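# Move the top plate from the tray onto the table

## Task

Lift the uppermost plate off the stack in the tray and set it down on the table so that no part of it extends beyond the blue tape outline. All remaining plates must stay inside the tray, none resting on or hanging over a tray wall, and the tray must be left where and how it was; mistakes here count against you. Anything held in place only by the robot at the end does not count. When finished, release the plate and move the tool away.

## Robot and tools

Robot: two arms, left_arm and right_arm, each ending in a vacuum tool (a suction cup, rim 29 mm across) rather than fingers. Each arm has a wrist camera: cam_left_wrist and cam_right_wrist, both 616x616 fisheye images, returned in that order after calls that show pictures.

Frame: one shared scene frame, origin on the tabletop midway between the arms, +z up, +x outward over the table, left_arm on the +y side. The arm names do not refer to image sides. Positions are in metres; orientations are quaternions written w, x, y, z. The reported cup point is the centre of the cup rim; the cup faces along its own +z axis. About 7 cm behind the rim the tool widens to roughly 8 cm sideways, so keep that clearance from tray walls and plates. Reported positions can be slightly off, more when an arm reaches far.

The command row: every moving command uses a row of 16 numbers covering both arms, even if one arm should stay put. Order: left x, y, z, qw, qx, qy, qz, left suction, then right x, y, z, qw, qx, qy, qz, right suction. x, y, z is an absolute target position for that cup point in the scene frame (metres); the quaternion is an absolute target orientation. Suction ranges -1 to 1: 1 asks for full vacuum (about 55 kPa under ambient), smaller values a proportional fraction, and 0.05 or less switches it off. Suction keeps its last value, but whatever you put in that slot is a command, so repeat the previous value to leave a tool unchanged. To hold an arm still, resend the exact position and quaternion from the last result before it was meant to stay; to keep orientation steady, resend the same quaternion rather than copying a drifted reading.

execute_actions(actions): a list of actions. Each action is a table of 1 to 15 rows of 16 numbers; each row lasts one control step of 1/30 s, and if fewer than 15 rows are given the last row repeats to fill 15 steps. An empty list just returns state and images. Any target more than 0.6 m from the cup point's current position along any of its own axes gets the action refused for both arms; if the first action fails this against the latest state, or any action is malformed, nothing runs. Each step the commanded pose is clipped to within 70 mm and 16 degrees of the measured pose, so big jumps take several actions, and after an action the arm only reaches its last clipped pose. Position wins over orientation when both cannot be met.

move(target, speed, blocking): target is one 16-number row as above, absolute poses. Each cup point travels a straight line to it; both arms finish together, lasting 0.5 to 10 s (cut off at 10 s). speed is the path top speed in m/s, 0.002 to 0.5, default 0.25; rotation capped at twice that in rad/s. Paths ignore obstacles and the other arm; arms can lag, wander or overshoot speed, especially when stretched. Suction values are applied at the start. blocking=false returns after 0.5 s while motion continues; until a result shows it ended, other moves and execute_actions are refused, so use wait or stop. The result adds a move: line with the ending (done, off_target, moving, held, fault) and limits (paced = target clipped; held = steps blocked, after which the arm may speed up), plus each cup point's distance from its target.

wait(seconds): 0 to 10; lets the scene run with last commands held, returning early if a running move ends. stop(): brakes a running move; it needs stopping distance. zoom_image(camera, region): region [x0, y0, x1, y1] in pixels of that camera's latest image, origin top-left, at most 504x504. finished_scene(scene): ends the current scene, given its number; irreversible, so only call it once the plate lies settled and released.

Reading results: a state line per arm gives cup pose and velocities. Hand target lines show the pose the controller is heading for. pose unreachable means the clearance check altered or blocked that arm's command. HELD in step readings marks steps where an arm's command was held back. suction_measured shows vacuum reached: near 0 means no seal; on a tight seal it settles up to 0.15 below the request and wobbles by up to 0.04. part_present turns 1 at 0.50 and back to 0 below 0.45. Joint torques are raw, offset and noisy. MOTOR HOT appears from 65 °C; at 80 °C an OVER-TEMPERATURE FAULT brakes the arm until it cools, so do not hang around carrying the plate. Camera calibration lines give intrinsics and world-to-camera transforms, with small errors.

Gripping: switch suction on and press the rim flat against a smooth area of the top plate, well away from its rim edge, holes or seams, so it seals all round. Under vacuum the cup shortens, bringing the plate up to about 10 mm nearer the tool. Vacuum alone can lift a resting item. To release, set the plate down resting on the table inside the tape, then set suction to 0 and back off more than 15 mm. If the cup seals to the table, turn suction off to free it.

Avoid: approaching fast into contact or aiming far below a surface (hard presses), letting the arms touch each other, dragging or knocking the lower plates or the tray, dropping the plate, and pushing anything off the table, which fails the task. A torque at a joint's load limit (waist and shoulder 45.5, elbow and forearm roll 27.3, wrist pitch and wrist roll 18.2 N m) stops that arm for 10 s and skips the rest of the call. Joint ranges in rad: waist ±6.283, shoulder -2.059 to 2.094, elbow -3.927 to 0.192, forearm roll ±6.283, wrist pitch -1.693 to 3.142, wrist roll ±6.283. Objects may occasionally get a small external push. The robot holds its last command while you think.

Each tool is called as name([rows], argument=value, ...), one row to a line, values as JSON.

## Session

execute_actions(actions=[])

Scene clock: 0.00 s.
left_arm: end_effector_position=(+0.3601, +0.4489, +0.2718) suction_measured=0.00 part_present=0 end_effector_quat_wxyz=(-0.001, -0.319, +0.948, +0.002) end_effector_velocity=(-0.000, +0.000, -0.000) end_effector_angular_velocity=(+0.000, +0.001, -0.000) | right_arm: end_effector_position=(+0.4146, -0.3964, +0.2717) suction_measured=0.00 part_present=0 end_effector_quat_wxyz=(+0.000, +0.252, +0.968, -0.001) end_effector_velocity=(+0.000, -0.000, +0.000) end_effector_angular_velocity=(-0.000, -0.001, -0.001)
Joint positions: left_arm=[ 0.002 -0.267 -0.927  0.003  1.197  1.836] | right_arm=[-0.002 -0.268 -0.925 -0.001  1.193  2.879]
Joint velocities: left_arm=[0.    0.    0.    0.    0.    0.001] | right_arm=[-0.    -0.001 -0.    -0.     0.     0.001]
Joint torques (N m, as the arm reports them, + toward a larger angle): no reading
Hand target (left_arm): +0.360, +0.449, +0.272; -0.001, -0.319, +0.948, +0.002
Hand target (right_arm): +0.415, -0.396, +0.272; +0.000, +0.252, +0.968, -0.001
camera_calibration (this result's frames):
cam_left_wrist: T_world_to_cam=[[0.614727, -0.787734, -0.0398349, 0.156871], [-0.727418, -0.585734, 0.357462, 0.439526], [-0.304918, -0.190765, -0.933078, 0.550485], [0, 0, 0, 1]] pos_world=[0.391139, 0.486031, 0.362781]
cam_right_wrist: T_world_to_cam=[[-0.489994, -0.871703, -0.00631245, -0.129853], [-0.806896, 0.450801, 0.381704, 0.415714], [-0.329887, 0.192126, -0.924263, 0.564172], [0, 0, 0, 1]] pos_world=[0.457924, -0.40899, 0.361943]

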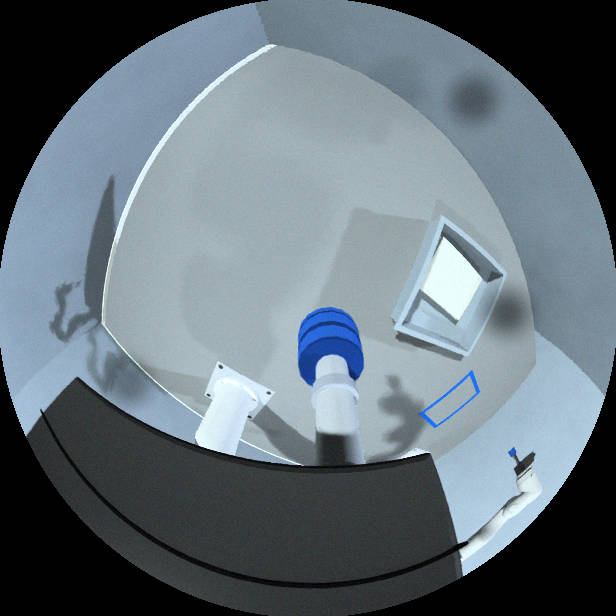

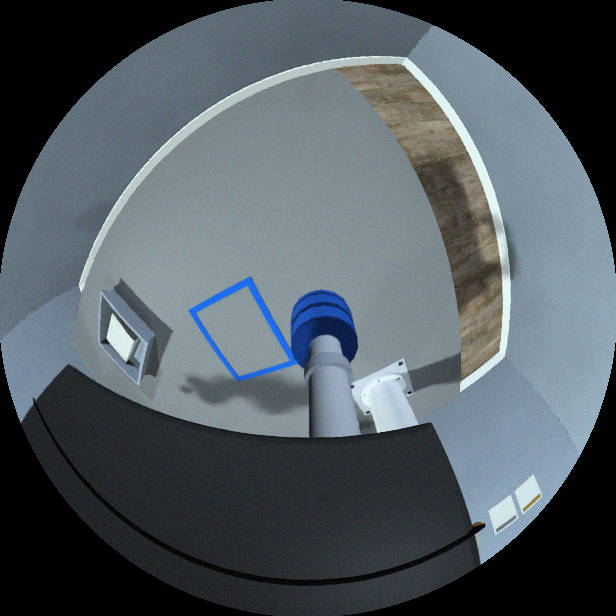

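zoom_image(camera="cam_left_wrist", region=[375, 195, 525, 365])

zoom_image(camera="cam_left_wrist", region=[405, 355, 495, 445])

zoom_image(camera="cam_right_wrist", region=[175, 265, 305, 395])

zoom_image(camera="cam_right_wrist", region=[80, 275, 200, 395])

Region (375, 195, 525, 365) of cam_left_wrist's 616x616 image, scaled by 2.965, with more detail than that image has; it fills the left 445 columns of this view, and the rest is white.

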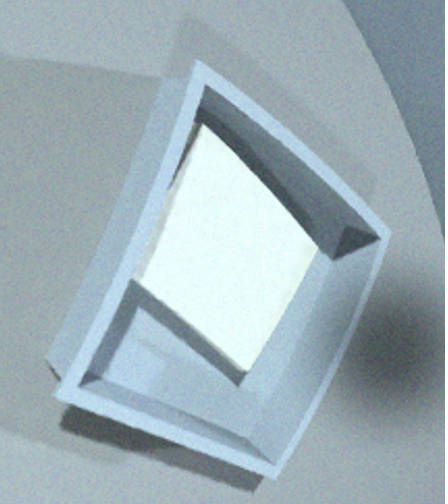

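Region (405, 355, 495, 445) of cam_left_wrist's 616x616 image, scaled by 5.600, with more detail than that image has.

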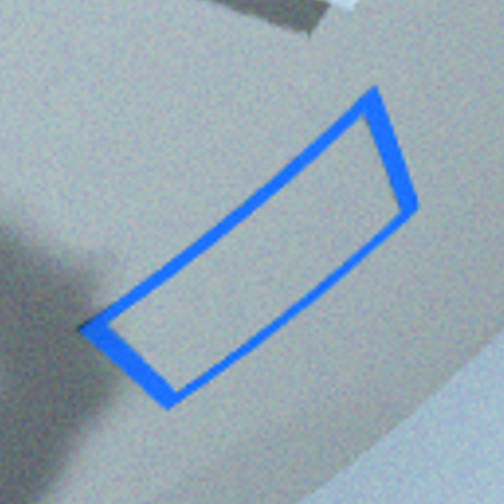

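Region (175, 265, 305, 395) of cam_right_wrist's 616x616 image, scaled by 3.877, with more detail than that image has.

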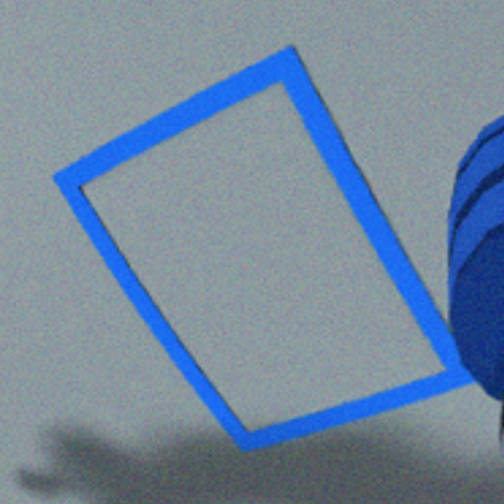

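Region (80, 275, 200, 395) of cam_right_wrist's 616x616 image, scaled by 4.200, with more detail than that image has.

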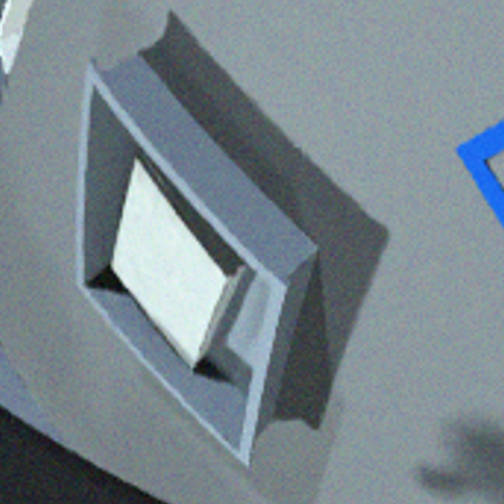

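move(target=[0.516,0.222,0.07,0,-0.0828,0.9966,0,0, 0.4146,-0.3964,0.2717,0,0.252,0.968,-0.001,0], speed=0.3)

Scene clock: 39.03 s.
left_arm: end_effector_position=(+0.5168, +0.2227, +0.0708) suction_measured=0.00 part_present=0 end_effector_quat_wxyz=(+0.001, -0.082, +0.997, +0.000) end_effector_velocity=(+0.001, -0.002, -0.002) end_effector_angular_velocity=(+0.001, +0.003, -0.004) | right_arm: end_effector_position=(+0.4146, -0.3964, +0.2717) suction_measured=0.00 part_present=0 end_effector_quat_wxyz=(-0.000, +0.252, +0.968, -0.001) end_effector_velocity=(-0.000, -0.000, -0.000) end_effector_angular_velocity=(-0.000, +0.001, +0.001)
Joint positions: left_arm=[-0.434  0.572 -1.393  0.001  0.818  1.885] | right_arm=[-0.001 -0.268 -0.926 -0.002  1.194  2.878]
Joint velocities: left_arm=[-0.002  0.009 -0.01  -0.     0.004  0.002] | right_arm=[-0.    -0.     0.001 -0.    -0.    -0.001]
Joint torques (N m, as the arm reports them, + toward a larger angle): left_arm=[  0.16 -19.4   -9.92  -1.32  -1.65   0.18] | right_arm=[  1.03 -11.63  -9.95   1.17  -1.55  -0.67]
Hand target (left_arm): +0.517, +0.223, +0.070; +0.001, -0.082, +0.997, +0.000
Hand target (right_arm): +0.415, -0.396, +0.272; -0.000, +0.252, +0.968, -0.001
Off the commanded pose (left_arm): 0.001 m, 0 deg.
Off the commanded pose (right_arm): 0.000 m, 0 deg.
move: done
camera_calibration (this result's frames):
cam_left_wrist: T_world_to_cam=[[0.177605, -0.983462, -0.0354924, 0.143501], [-0.917765, -0.178543, 0.354724, 0.500797], [-0.355195, -0.0304272, -0.934297, 0.35796], [0, 0, 0, 1]] pos_world=[0.561273, 0.241433, 0.161889]
cam_right_wrist: T_world_to_cam=[[-0.489001, -0.872266, -0.00551957, -0.130643], [-0.807253, 0.450138, 0.381731, 0.415613], [-0.330486, 0.191123, -0.924257, 0.563988], [0, 0, 0, 1]] pos_world=[0.45801, -0.408829, 0.361897]

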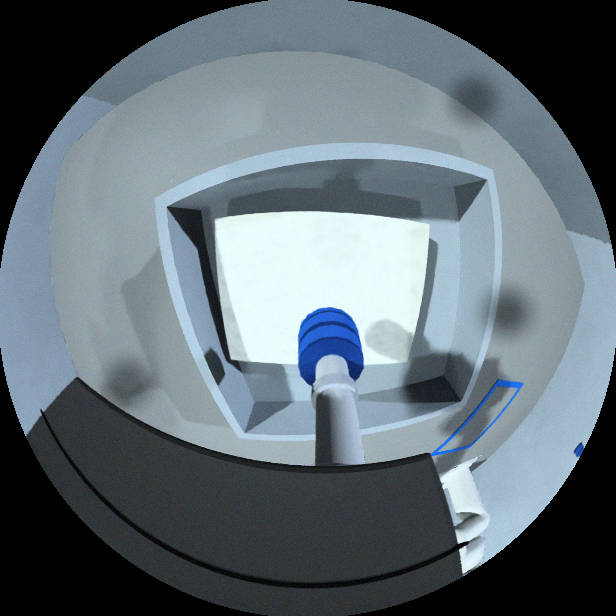

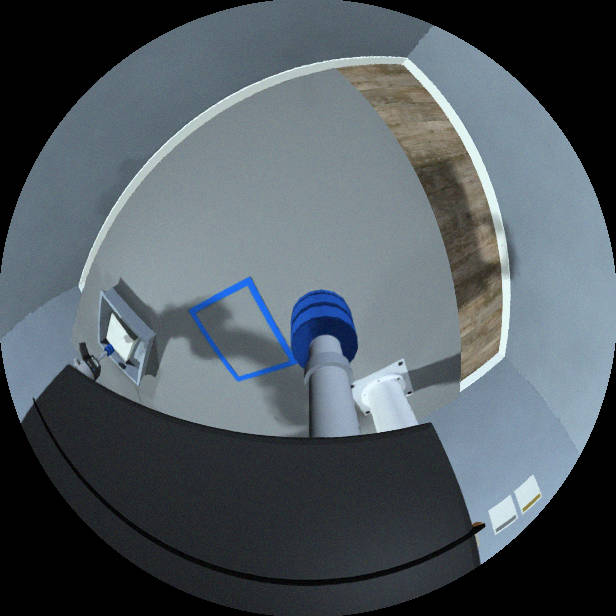

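zoom_image(camera="cam_left_wrist", region=[150, 180, 270, 300])

zoom_image(camera="cam_left_wrist", region=[380, 165, 500, 285])

zoom_image(camera="cam_left_wrist", region=[185, 320, 305, 440])

zoom_image(camera="cam_left_wrist", region=[360, 310, 480, 430])

Region (150, 180, 270, 300) of cam_left_wrist's 616x616 image, scaled by 4.200, with more detail than that image has.

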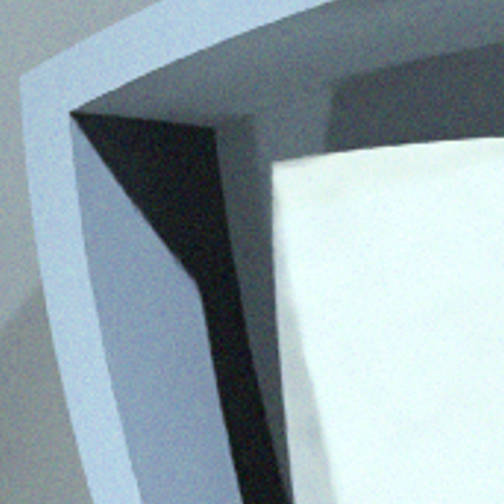

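Region (380, 165, 500, 285) of cam_left_wrist's 616x616 image, scaled by 4.200, with more detail than that image has.

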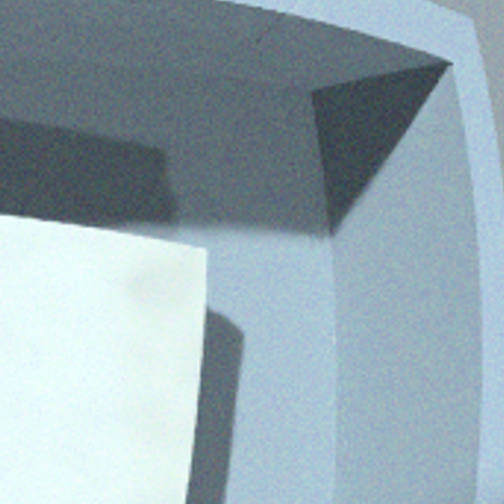

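Region (185, 320, 305, 440) of cam_left_wrist's 616x616 image, scaled by 4.200, with more detail than that image has.

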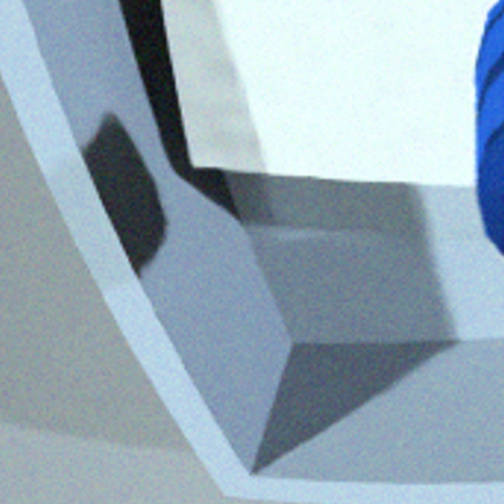

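Region (360, 310, 480, 430) of cam_left_wrist's 616x616 image, scaled by 4.200, with more detail than that image has.

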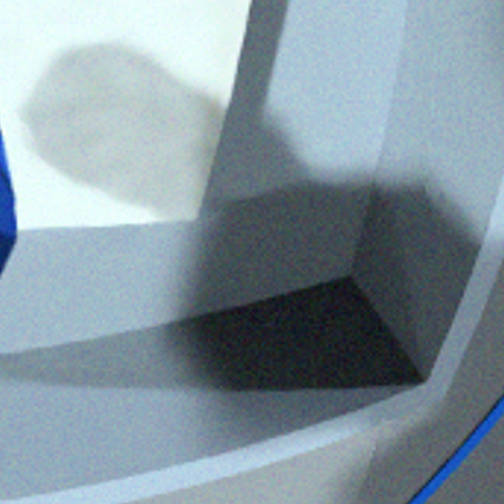

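move(target=[0.524,0.227,0.031,0,-0.0828,0.9966,0,0.3, 0.4146,-0.3964,0.2717,0,0.252,0.968,-0.001,0], speed=0.05)

Scene clock: 62.07 s.
left_arm: end_effector_position=(+0.5241, +0.2269, +0.0314) suction_measured=0.00 part_present=0 end_effector_quat_wxyz=(+0.000, -0.083, +0.997, -0.000) end_effector_velocity=(+0.001, +0.001, -0.001) end_effector_angular_velocity=(+0.000, -0.001, +0.000) | right_arm: end_effector_position=(+0.4146, -0.3964, +0.2717) suction_measured=0.00 part_present=0 end_effector_quat_wxyz=(-0.000, +0.252, +0.968, -0.001) end_effector_velocity=(-0.000, -0.001, +0.000) end_effector_angular_velocity=(-0.002, -0.001, +0.003)
Joint positions: left_arm=[-0.423  0.665 -1.418 -0.     0.752  1.896] | right_arm=[-0.001 -0.268 -0.926 -0.002  1.194  2.878]
Joint velocities: left_arm=[ 0.001  0.004 -0.003  0.    -0.002  0.001] | right_arm=[-0.001 -0.002  0.001 -0.002 -0.    -0.002]
Joint torques (N m, as the arm reports them, + toward a larger angle): left_arm=[ -0.24 -19.78  -9.71  -1.47  -1.47   0.16] | right_arm=[  0.79 -11.77 -10.2    1.08  -1.85  -0.54]
Hand target (left_arm): +0.524, +0.227, +0.031; -0.000, -0.083, +0.997, -0.000
Hand target (right_arm): +0.415, -0.396, +0.272; +0.000, +0.252, +0.968, -0.001
Off the commanded pose (left_arm): 0.000 m, 0 deg.
Off the commanded pose (right_arm): 0.000 m, 0 deg.
move: done
camera_calibration (this result's frames):
cam_left_wrist: T_world_to_cam=[[0.178093, -0.983388, -0.0350952, 0.144641], [-0.917114, -0.178806, 0.356273, 0.521892], [-0.356629, -0.0312636, -0.933723, 0.324791], [0, 0, 0, 1]] pos_world=[0.568704, 0.24571, 0.122405]
cam_right_wrist: T_world_to_cam=[[-0.489001, -0.872266, -0.00551869, -0.130643], [-0.807253, 0.450138, 0.381731, 0.415612], [-0.330487, 0.191122, -0.924257, 0.563987], [0, 0, 0, 1]] pos_world=[0.45801, -0.408829, 0.361896]

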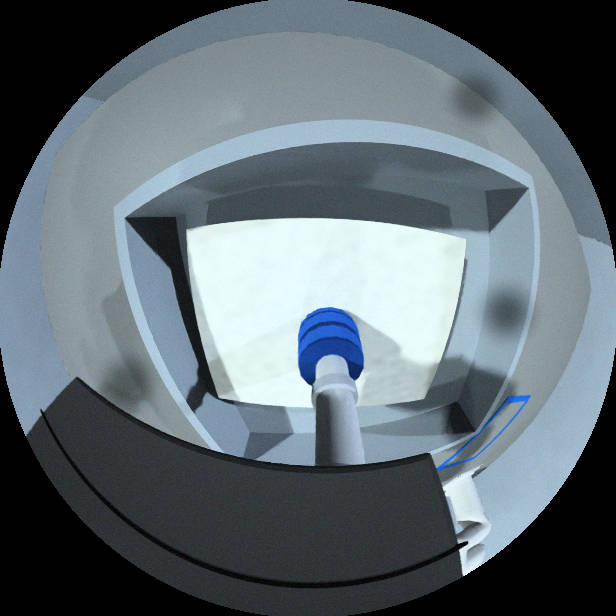

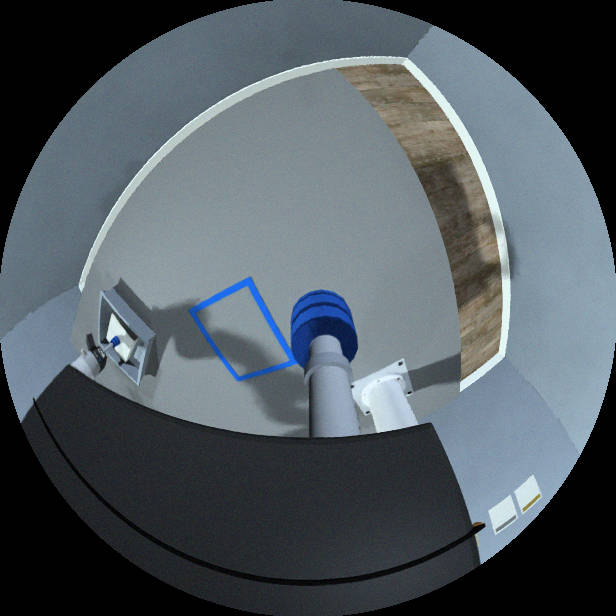

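zoom_image(camera="cam_left_wrist", region=[160, 190, 500, 430])

Region (160, 190, 500, 430) of cam_left_wrist's 616x616 image, scaled by 1.482, with more detail than that image has; it fills the top 356 rows of this view, and the rest is white.

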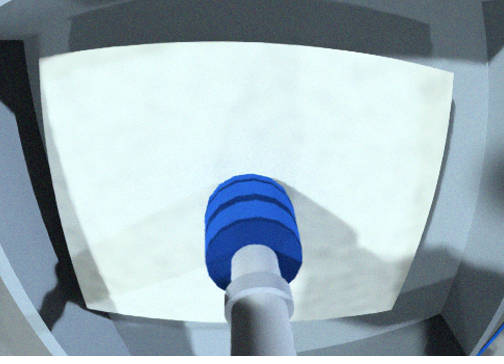

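move(target=[0.524,0.227,0.025,0,-0.0828,0.9966,0,0.3, 0.4146,-0.3964,0.2717,0,0.252,0.968,-0.001,0], speed=0.02)

Scene clock: 69.50 s.
left_arm: end_effector_position=(+0.5239, +0.2270, +0.0251) suction_measured=0.29 part_present=0 end_effector_quat_wxyz=(-0.000, -0.083, +0.997, +0.000) end_effector_velocity=(+0.001, +0.001, -0.002) end_effector_angular_velocity=(-0.000, -0.001, +0.001) | right_arm: end_effector_position=(+0.4146, -0.3964, +0.2717) suction_measured=0.00 part_present=0 end_effector_quat_wxyz=(+0.000, +0.252, +0.968, -0.001) end_effector_velocity=(+0.000, -0.000, -0.000) end_effector_angular_velocity=(-0.002, +0.001, -0.000)
Joint positions: left_arm=[-0.423  0.678 -1.418 -0.     0.741  1.896] | right_arm=[-0.001 -0.268 -0.926 -0.002  1.194  2.878]
Joint velocities: left_arm=[ 0.002  0.004 -0.001 -0.    -0.004  0.   ] | right_arm=[-0.     0.001  0.    -0.002 -0.001  0.001]
Joint torques (N m, as the arm reports them, + toward a larger angle): left_arm=[ -0.16 -20.13 -10.06  -1.3   -1.78   0.2 ] | right_arm=[  1.11 -11.85  -9.57   0.98  -1.57  -0.81]
Hand target (left_arm): +0.524, +0.227, +0.025; -0.000, -0.083, +0.997, -0.000
Hand target (right_arm): +0.415, -0.396, +0.272; -0.000, +0.252, +0.968, -0.001
Off the commanded pose (left_arm): 0.000 m, 0 deg.
Off the commanded pose (right_arm): 0.000 m, 0 deg.
move: done
camera_calibration (this result's frames):
cam_left_wrist: T_world_to_cam=[[0.178231, -0.983345, -0.0355727, 0.144522], [-0.916854, -0.179087, 0.356799, 0.523922], [-0.357227, -0.0309778, -0.933504, 0.319044], [0, 0, 0, 1]] pos_world=[0.568573, 0.245826, 0.116035]
cam_right_wrist: T_world_to_cam=[[-0.489001, -0.872266, -0.00551889, -0.130643], [-0.807253, 0.450139, 0.381731, 0.415613], [-0.330486, 0.191122, -0.924257, 0.563987], [0, 0, 0, 1]] pos_world=[0.45801, -0.408829, 0.361896]

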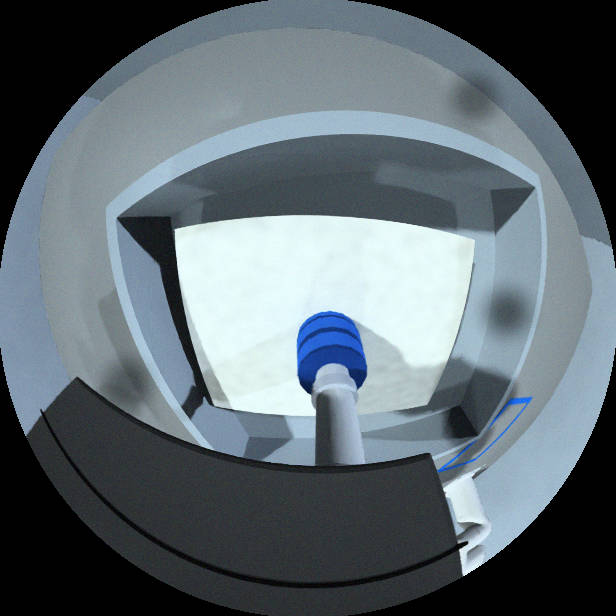

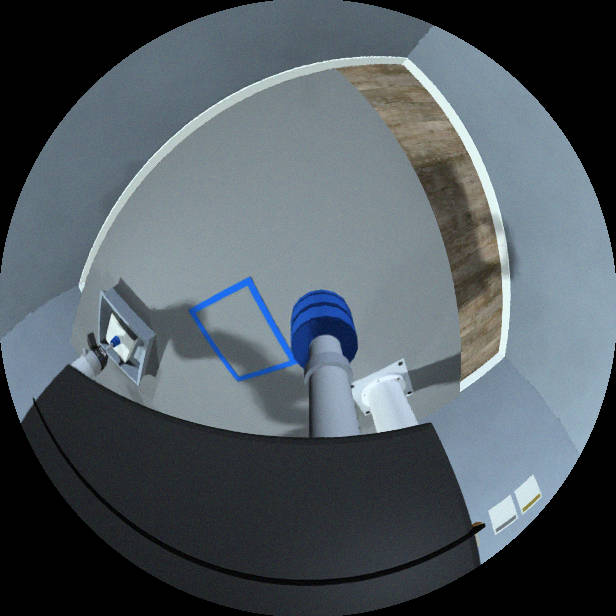

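move(target=[0.524,0.222,0.038,0,-0.0828,0.9966,0,0.6, 0.50,-0.14,0.21,0,0.252,0.968,-0.001,0], speed=0.25)

Scene clock: 74.90 s.
left_arm: end_effector_position=(+0.5240, +0.2220, +0.0380) suction_measured=0.59 part_present=1 end_effector_quat_wxyz=(+0.000, -0.083, +0.997, +0.000) end_effector_velocity=(+0.001, +0.000, +0.000) end_effector_angular_velocity=(-0.000, -0.001, +0.000) | right_arm: end_effector_position=(+0.5007, -0.1407, +0.2107) suction_measured=0.00 part_present=0 end_effector_quat_wxyz=(+0.000, +0.252, +0.968, -0.001) end_effector_velocity=(-0.000, +0.002, -0.002) end_effector_angular_velocity=(-0.001, +0.005, -0.000)
Joint positions: left_arm=[-0.431  0.656 -1.425  0.     0.769  1.888] | right_arm=[ 0.479  0.294 -1.401 -0.002  1.108  3.359]
Joint velocities: left_arm=[ 0.001  0.    -0.001  0.     0.     0.001] | right_arm=[ 0.003  0.009 -0.008  0.002  0.004  0.003]
Joint torques (N m, as the arm reports them, + toward a larger angle): left_arm=[ -0.11 -20.22 -10.01  -1.51  -1.9    0.18] | right_arm=[  0.78 -21.9   -9.42   0.84  -2.08  -0.46]
Hand target (left_arm): +0.524, +0.222, +0.038; +0.000, -0.083, +0.997, +0.000
Hand target (right_arm): +0.501, -0.140, +0.210; +0.000, +0.252, +0.968, -0.001
Off the commanded pose (left_arm): 0.000 m, 0 deg.
Off the commanded pose (right_arm): 0.001 m, 0 deg.
move: done
camera_calibration (this result's frames):
cam_left_wrist: T_world_to_cam=[[0.178347, -0.983324, -0.0355853, 0.140014], [-0.91693, -0.179208, 0.356543, 0.518575], [-0.356975, -0.0309593, -0.933601, 0.33082], [0, 0, 0, 1]] pos_world=[0.56862, 0.240854, 0.128942]
cam_right_wrist: T_world_to_cam=[[-0.489133, -0.872186, -0.00636085, 0.134391], [-0.807565, 0.450114, 0.381098, 0.393581], [-0.329525, 0.191544, -0.924513, 0.486782], [0, 0, 0, 1]] pos_world=[0.543984, -0.153183, 0.300898]

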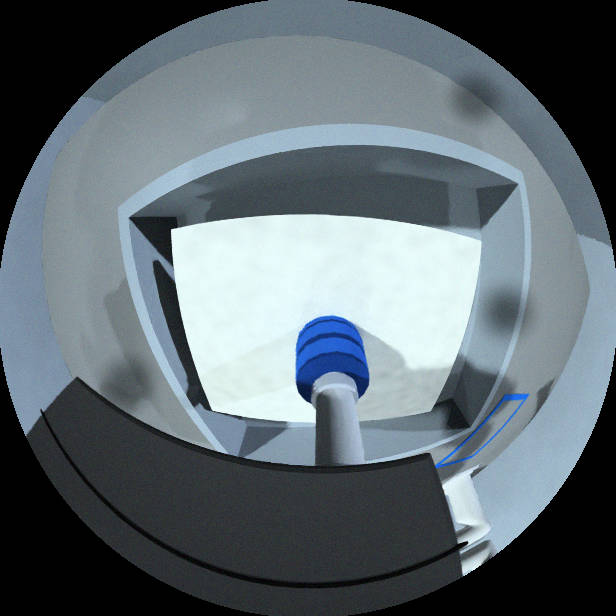

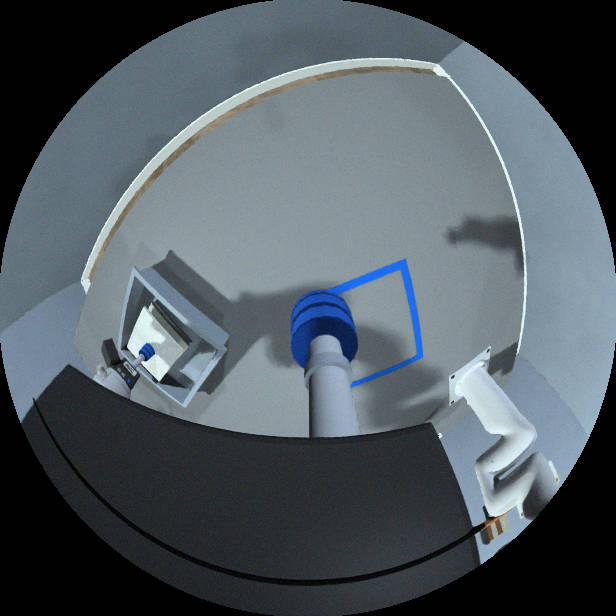

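zoom_image(camera="cam_right_wrist", region=[110, 280, 220, 390])

zoom_image(camera="cam_right_wrist", region=[155, 315, 205, 365])

zoom_image(camera="cam_right_wrist", region=[130, 290, 180, 340])

Region (110, 280, 220, 390) of cam_right_wrist's 616x616 image, scaled by 4.582, with more detail than that image has.

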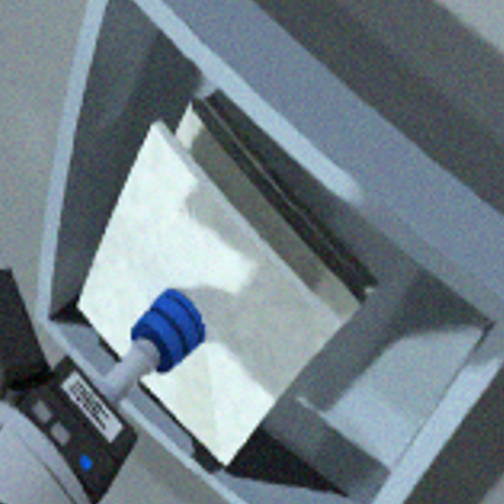

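Region (155, 315, 205, 365) of cam_right_wrist's 616x616 image, scaled by 10.080, with more detail than that image has.

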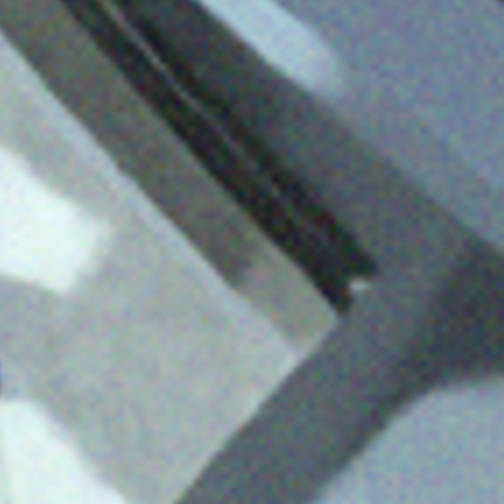

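Region (130, 290, 180, 340) of cam_right_wrist's 616x616 image, scaled by 10.080, with more detail than that image has.

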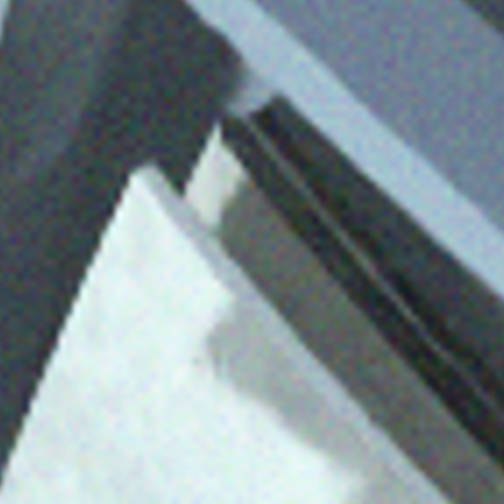

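move(target=[0.524,0.219,0.076,0,-0.0828,0.9966,0,0.6, 0.46,-0.24,0.215,0,0.252,0.968,-0.001,0], speed=0.25)

move(target=[0.330,-0.180,0.06,0,-0.6594,0.7518,0,0.6, 0.37,-0.45,0.22,0,0.252,0.968,-0.001,0], speed=0.35)

Scene clock: 87.00 s.
left_arm: end_effector_position=(+0.5239, +0.2191, +0.0758) suction_measured=0.59 part_present=1 end_effector_quat_wxyz=(-0.000, -0.083, +0.997, +0.000) end_effector_velocity=(+0.000, -0.000, +0.001) end_effector_angular_velocity=(-0.000, -0.001, +0.001) | right_arm: end_effector_position=(+0.4597, -0.2395, +0.2146) suction_measured=0.00 part_present=0 end_effector_quat_wxyz=(-0.000, +0.252, +0.968, -0.001) end_effector_velocity=(-0.001, -0.003, +0.001) end_effector_angular_velocity=(+0.000, -0.003, -0.000)
Joint positions: left_arm=[-0.436  0.589 -1.437  0.     0.848  1.883] | right_arm=[ 0.336  0.03  -1.074 -0.002  1.045  3.215]
Joint velocities: left_arm=[ 0.    -0.002 -0.001 -0.     0.001 -0.   ] | right_arm=[-0.005 -0.008  0.007 -0.001 -0.002 -0.004]
Joint torques (N m, as the arm reports them, + toward a larger angle): left_arm=[ -0.15 -19.66 -10.26  -1.32  -1.83  -0.01] | right_arm=[  0.88 -17.17  -9.67   0.78  -1.98  -0.57]
Hand target (left_arm): +0.524, +0.219, +0.076; +0.000, -0.083, +0.997, +0.000
Hand target (right_arm): +0.460, -0.240, +0.215; -0.000, +0.252, +0.968, -0.001
Off the commanded pose (left_arm): 0.000 m, 0 deg.
Off the commanded pose (right_arm): 0.001 m, 0 deg.
move: done
camera_calibration (this result's frames):
cam_left_wrist: T_world_to_cam=[[0.178472, -0.983293, -0.0358145, 0.138437], [-0.916821, -0.1794, 0.356728, 0.504464], [-0.357193, -0.0308304, -0.933522, 0.366068], [0, 0, 0, 1]] pos_world=[0.568553, 0.237911, 0.166735]
cam_right_wrist: T_world_to_cam=[[-0.488691, -0.872442, -0.00506555, 0.0276842], [-0.807211, 0.449933, 0.382061, 0.403077], [-0.331047, 0.190798, -0.924123, 0.496337], [0, 0, 0, 1]] pos_world=[0.503208, -0.251905, 0.304816]

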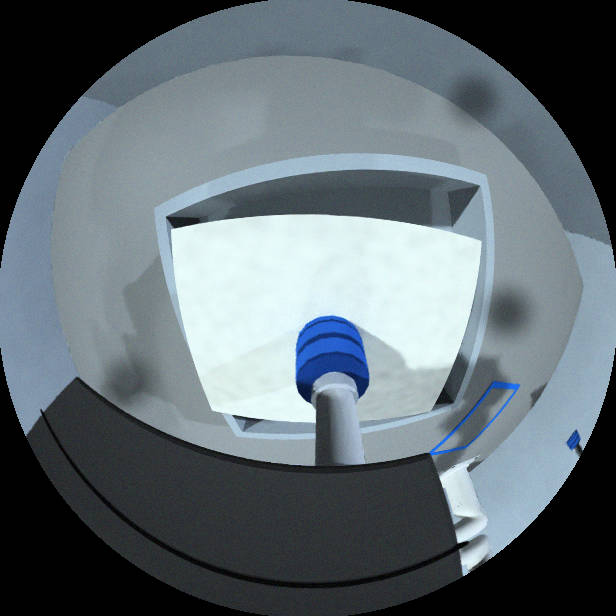

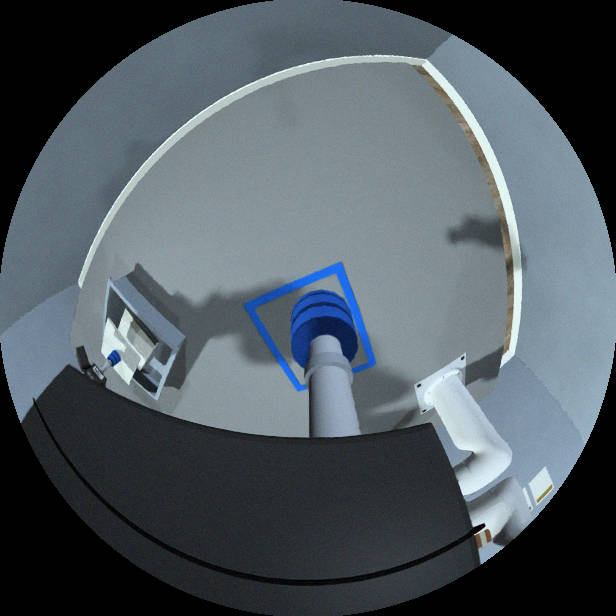

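Scene clock: 89.50 s.
left_arm: end_effector_position=(+0.3318, -0.1797, +0.0603) suction_measured=0.58 part_present=1 end_effector_quat_wxyz=(+0.001, -0.660, +0.752, -0.001) end_effector_velocity=(-0.001, -0.002, -0.000) end_effector_angular_velocity=(+0.011, +0.006, +0.001) | right_arm: end_effector_position=(+0.3695, -0.4494, +0.2197) suction_measured=0.00 part_present=0 end_effector_quat_wxyz=(-0.000, +0.252, +0.968, -0.001) end_effector_velocity=(-0.000, -0.000, -0.000) end_effector_angular_velocity=(+0.001, +0.000, -0.000)
Joint positions: left_arm=[-1.133  0.989 -2.081  0.003  1.089 -0.091] | right_arm=[-0.148 -0.375 -0.678 -0.002  1.054  2.731]
Joint velocities: left_arm=[-0.003  0.023 -0.043  0.001  0.032 -0.004] | right_arm=[-0.002 -0.     0.     0.001  0.    -0.002]
Joint torques (N m, as the arm reports them, + toward a larger angle): left_arm=[ -0.17 -23.83 -10.94  -1.57  -1.6    0.31] | right_arm=[ 0.3  -9.67 -9.37  0.8  -1.52 -0.8 ]
Hand target (left_arm): +0.332, -0.180, +0.060; +0.001, -0.660, +0.752, -0.001
Hand target (right_arm): +0.370, -0.449, +0.220; -0.000, +0.252, +0.968, -0.001
Off the commanded pose (left_arm): 0.002 m, 0 deg.
Off the commanded pose (right_arm): 0.001 m, 0 deg.
move: done
camera_calibration (this result's frames):
cam_left_wrist: T_world_to_cam=[[0.992721, -0.116179, -0.0317312, -0.334532], [-0.0973494, -0.929199, 0.356527, -0.144312], [-0.0709057, -0.350843, -0.933746, 0.118186], [0, 0, 0, 1]] pos_world=[0.326428, -0.131495, 0.151192]
cam_right_wrist: T_world_to_cam=[[-0.488895, -0.872327, -0.00520395, -0.199315], [-0.807078, 0.450046, 0.382208, 0.422731], [-0.331068, 0.19106, -0.924062, 0.511272], [0, 0, 0, 1]] pos_world=[0.412999, -0.4618, 0.309838]

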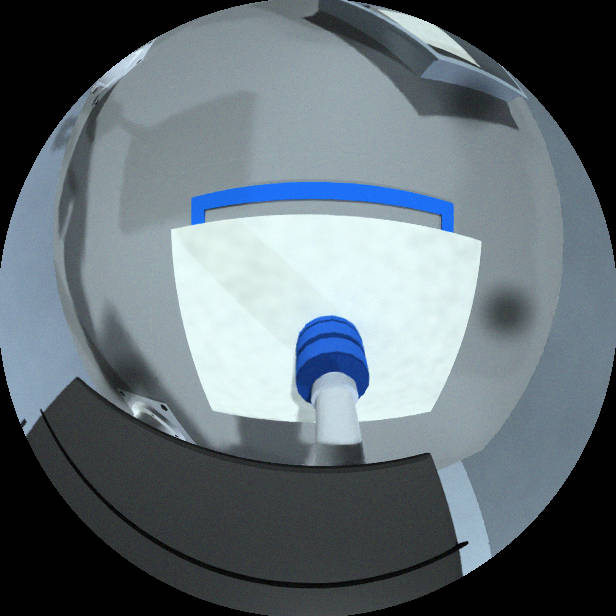

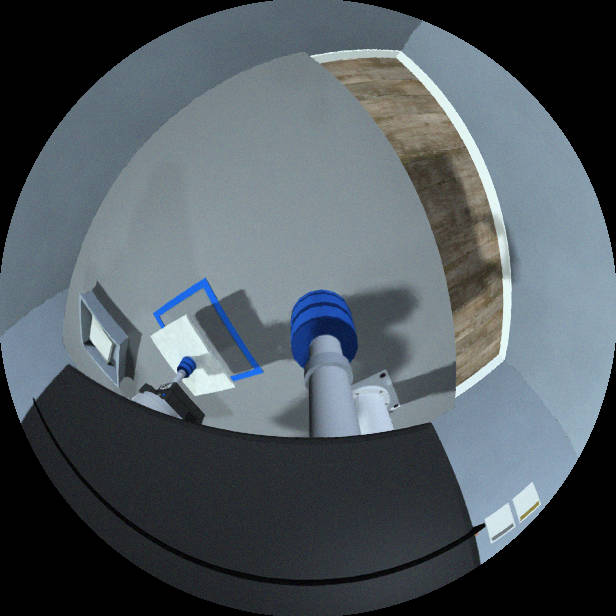

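execute_actions(actions=[])

zoom_image(camera="cam_left_wrist", region=[155, 170, 255, 270])

zoom_image(camera="cam_left_wrist", region=[400, 170, 500, 270])

Scene clock: 91.33 s.
left_arm: end_effector_position=(+0.3316, -0.1800, +0.0601) suction_measured=0.58 part_present=1 end_effector_quat_wxyz=(+0.001, -0.660, +0.752, -0.001) end_effector_velocity=(-0.001, -0.001, -0.000) end_effector_angular_velocity=(+0.000, +0.001, -0.001) | right_arm: end_effector_position=(+0.3695, -0.4495, +0.2197) suction_measured=0.00 part_present=0 end_effector_quat_wxyz=(-0.000, +0.252, +0.968, -0.001) end_effector_velocity=(-0.000, +0.000, -0.000) end_effector_angular_velocity=(-0.000, +0.001, +0.000)
Joint positions: left_arm=[-1.133  0.991 -2.085  0.003  1.093 -0.091] | right_arm=[-0.149 -0.375 -0.678 -0.002  1.054  2.731]
Joint velocities: left_arm=[-0.002  0.001  0.    -0.001  0.    -0.   ] | right_arm=[ 0.     0.001  0.    -0.     0.     0.   ]
Joint torques (N m, as the arm reports them, + toward a larger angle): left_arm=[ -0.04 -24.16 -10.86  -1.11  -1.81   0.28] | right_arm=[ 0.68 -9.77 -9.85  1.11 -1.79 -0.52]
Hand target (left_arm): +0.332, -0.180, +0.060; +0.001, -0.660, +0.752, -0.001
Hand target (right_arm): +0.370, -0.449, +0.220; -0.000, +0.252, +0.968, -0.001
Off the commanded pose (left_arm): 0.002 m, 0 deg.
Off the commanded pose (right_arm): 0.001 m, 0 deg.
camera_calibration (this result's frames):
cam_left_wrist: T_world_to_cam=[[0.992703, -0.116138, -0.0324461, -0.334344], [-0.097133, -0.929593, 0.355558, -0.144629], [-0.0714553, -0.349812, -0.934091, 0.118353], [0, 0, 0, 1]] pos_world=[0.326313, -0.131875, 0.151128]
cam_right_wrist: T_world_to_cam=[[-0.489015, -0.87226, -0.00523167, -0.199321], [-0.807034, 0.450154, 0.382175, 0.422782], [-0.331001, 0.191111, -0.924075, 0.511296], [0, 0, 0, 1]] pos_world=[0.412968, -0.461892, 0.309857]

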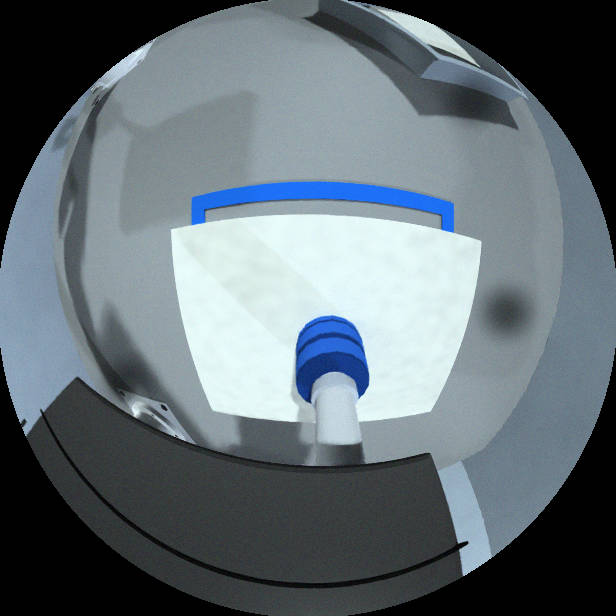

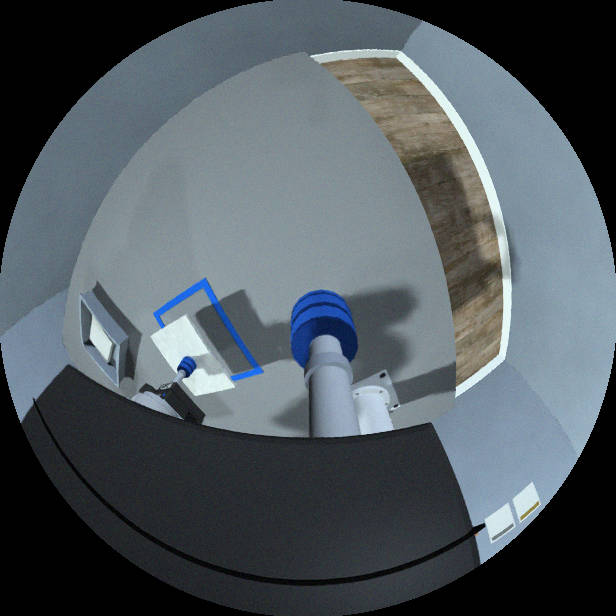

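Region (155, 170, 255, 270) of cam_left_wrist's 616x616 image, scaled by 5.040, with more detail than that image has.

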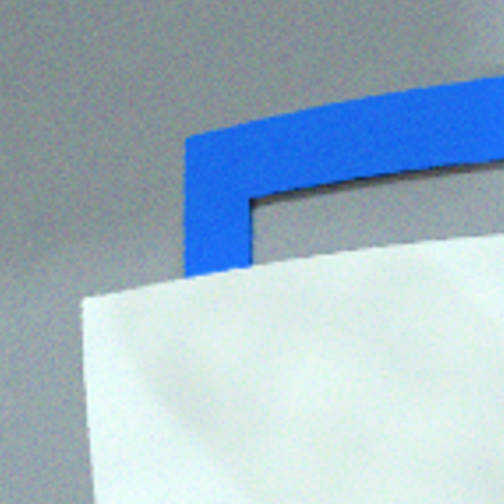

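Region (400, 170, 500, 270) of cam_left_wrist's 616x616 image, scaled by 5.040, with more detail than that image has.

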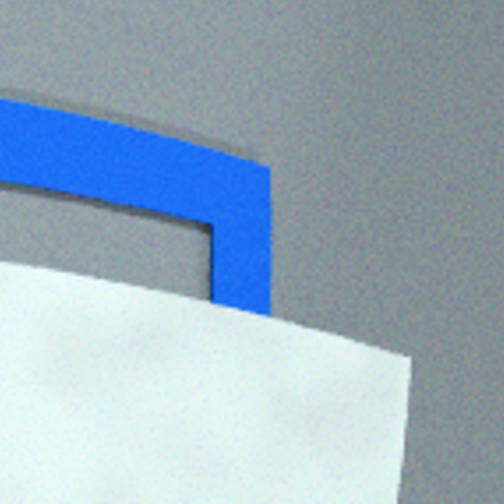

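move(target=[0.332,-0.176,0.010,0,-0.6633,0.7484,0,0.6, 0.37,-0.45,0.22,0,0.252,0.968,-0.001,0], speed=0.09)

zoom_image(camera="cam_right_wrist", region=[140, 265, 280, 405])

Scene clock: 102.17 s.
left_arm: end_effector_position=(+0.3321, -0.1764, +0.0109) suction_measured=0.56 part_present=1 end_effector_quat_wxyz=(-0.000, -0.663, +0.748, -0.001) end_effector_velocity=(+0.000, -0.000, -0.003) end_effector_angular_velocity=(-0.001, -0.000, -0.001) | right_arm: end_effector_position=(+0.3700, -0.4500, +0.2200) suction_measured=0.00 part_present=0 end_effector_quat_wxyz=(-0.000, +0.252, +0.968, -0.001) end_effector_velocity=(-0.000, +0.000, -0.001) end_effector_angular_velocity=(+0.001, +0.001, -0.001)
Joint positions: left_arm=[-1.129  1.058 -2.059 -0.     1.    -0.094] | right_arm=[-0.15  -0.374 -0.68  -0.002  1.054  2.73 ]
Joint velocities: left_arm=[ 0.     0.007 -0.004 -0.    -0.004  0.001] | right_arm=[-0.     0.     0.001  0.001  0.     0.   ]
Joint torques (N m, as the arm reports them, + toward a larger angle): left_arm=[  0.27 -23.99 -10.92  -1.41  -1.71   0.08] | right_arm=[ 1.02 -9.53 -9.81  1.23 -1.58 -0.67]
Hand target (left_arm): +0.332, -0.176, +0.010; -0.000, -0.663, +0.748, +0.000
Hand target (right_arm): +0.370, -0.450, +0.220; -0.000, +0.252, +0.968, -0.001
Off the commanded pose (left_arm): 0.001 m, 0 deg.
Off the commanded pose (right_arm): 0.000 m, 0 deg.
move: done
camera_calibration (this result's frames):
cam_left_wrist: T_world_to_cam=[[0.993648, -0.106977, -0.0349277, -0.334706], [-0.0875371, -0.929803, 0.357497, -0.126933], [-0.0707199, -0.352169, -0.933261, 0.0729597], [0, 0, 0, 1]] pos_world=[0.326629, -0.128134, 0.101778]
cam_right_wrist: T_world_to_cam=[[-0.489, -0.872266, -0.00551502, -0.199491], [-0.807251, 0.450138, 0.381735, 0.423465], [-0.330493, 0.191121, -0.924255, 0.511705], [0, 0, 0, 1]] pos_world=[0.413406, -0.462425, 0.310194]

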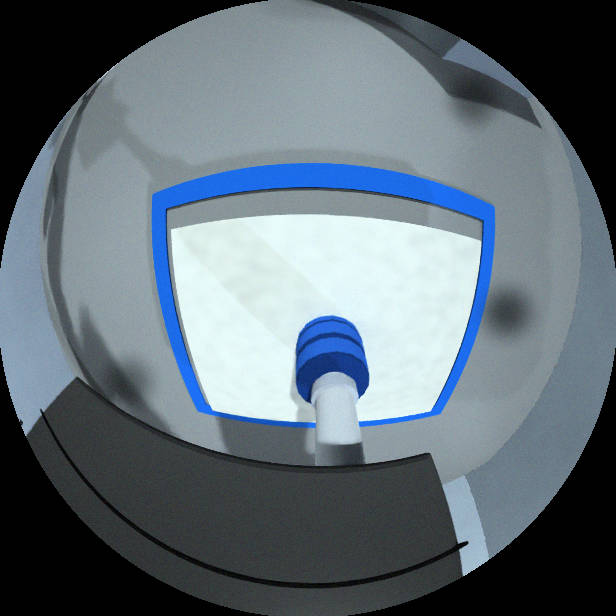

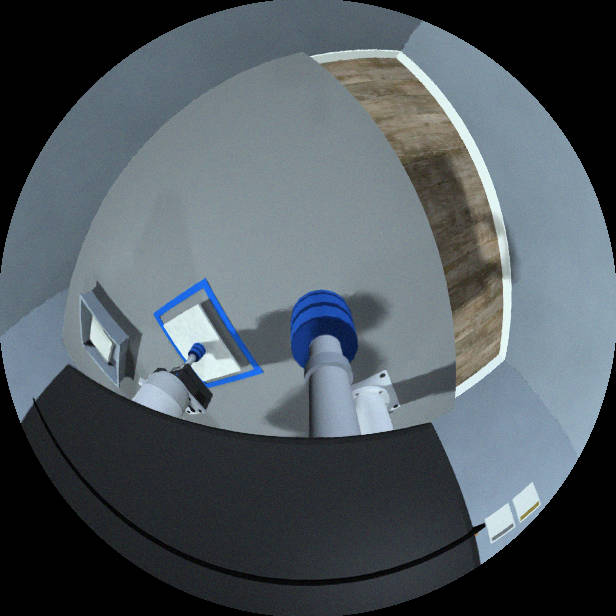

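Region (140, 265, 280, 405) of cam_right_wrist's 616x616 image, scaled by 3.600, with more detail than that image has.

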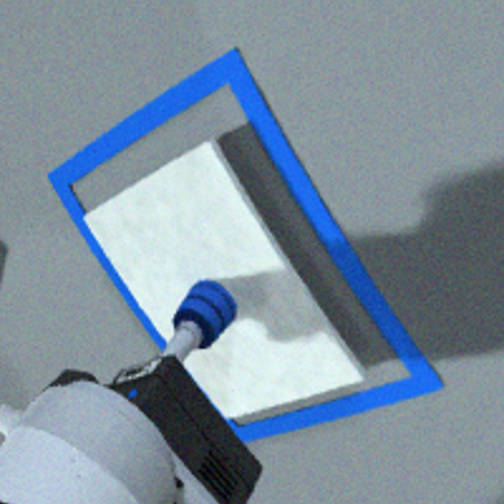

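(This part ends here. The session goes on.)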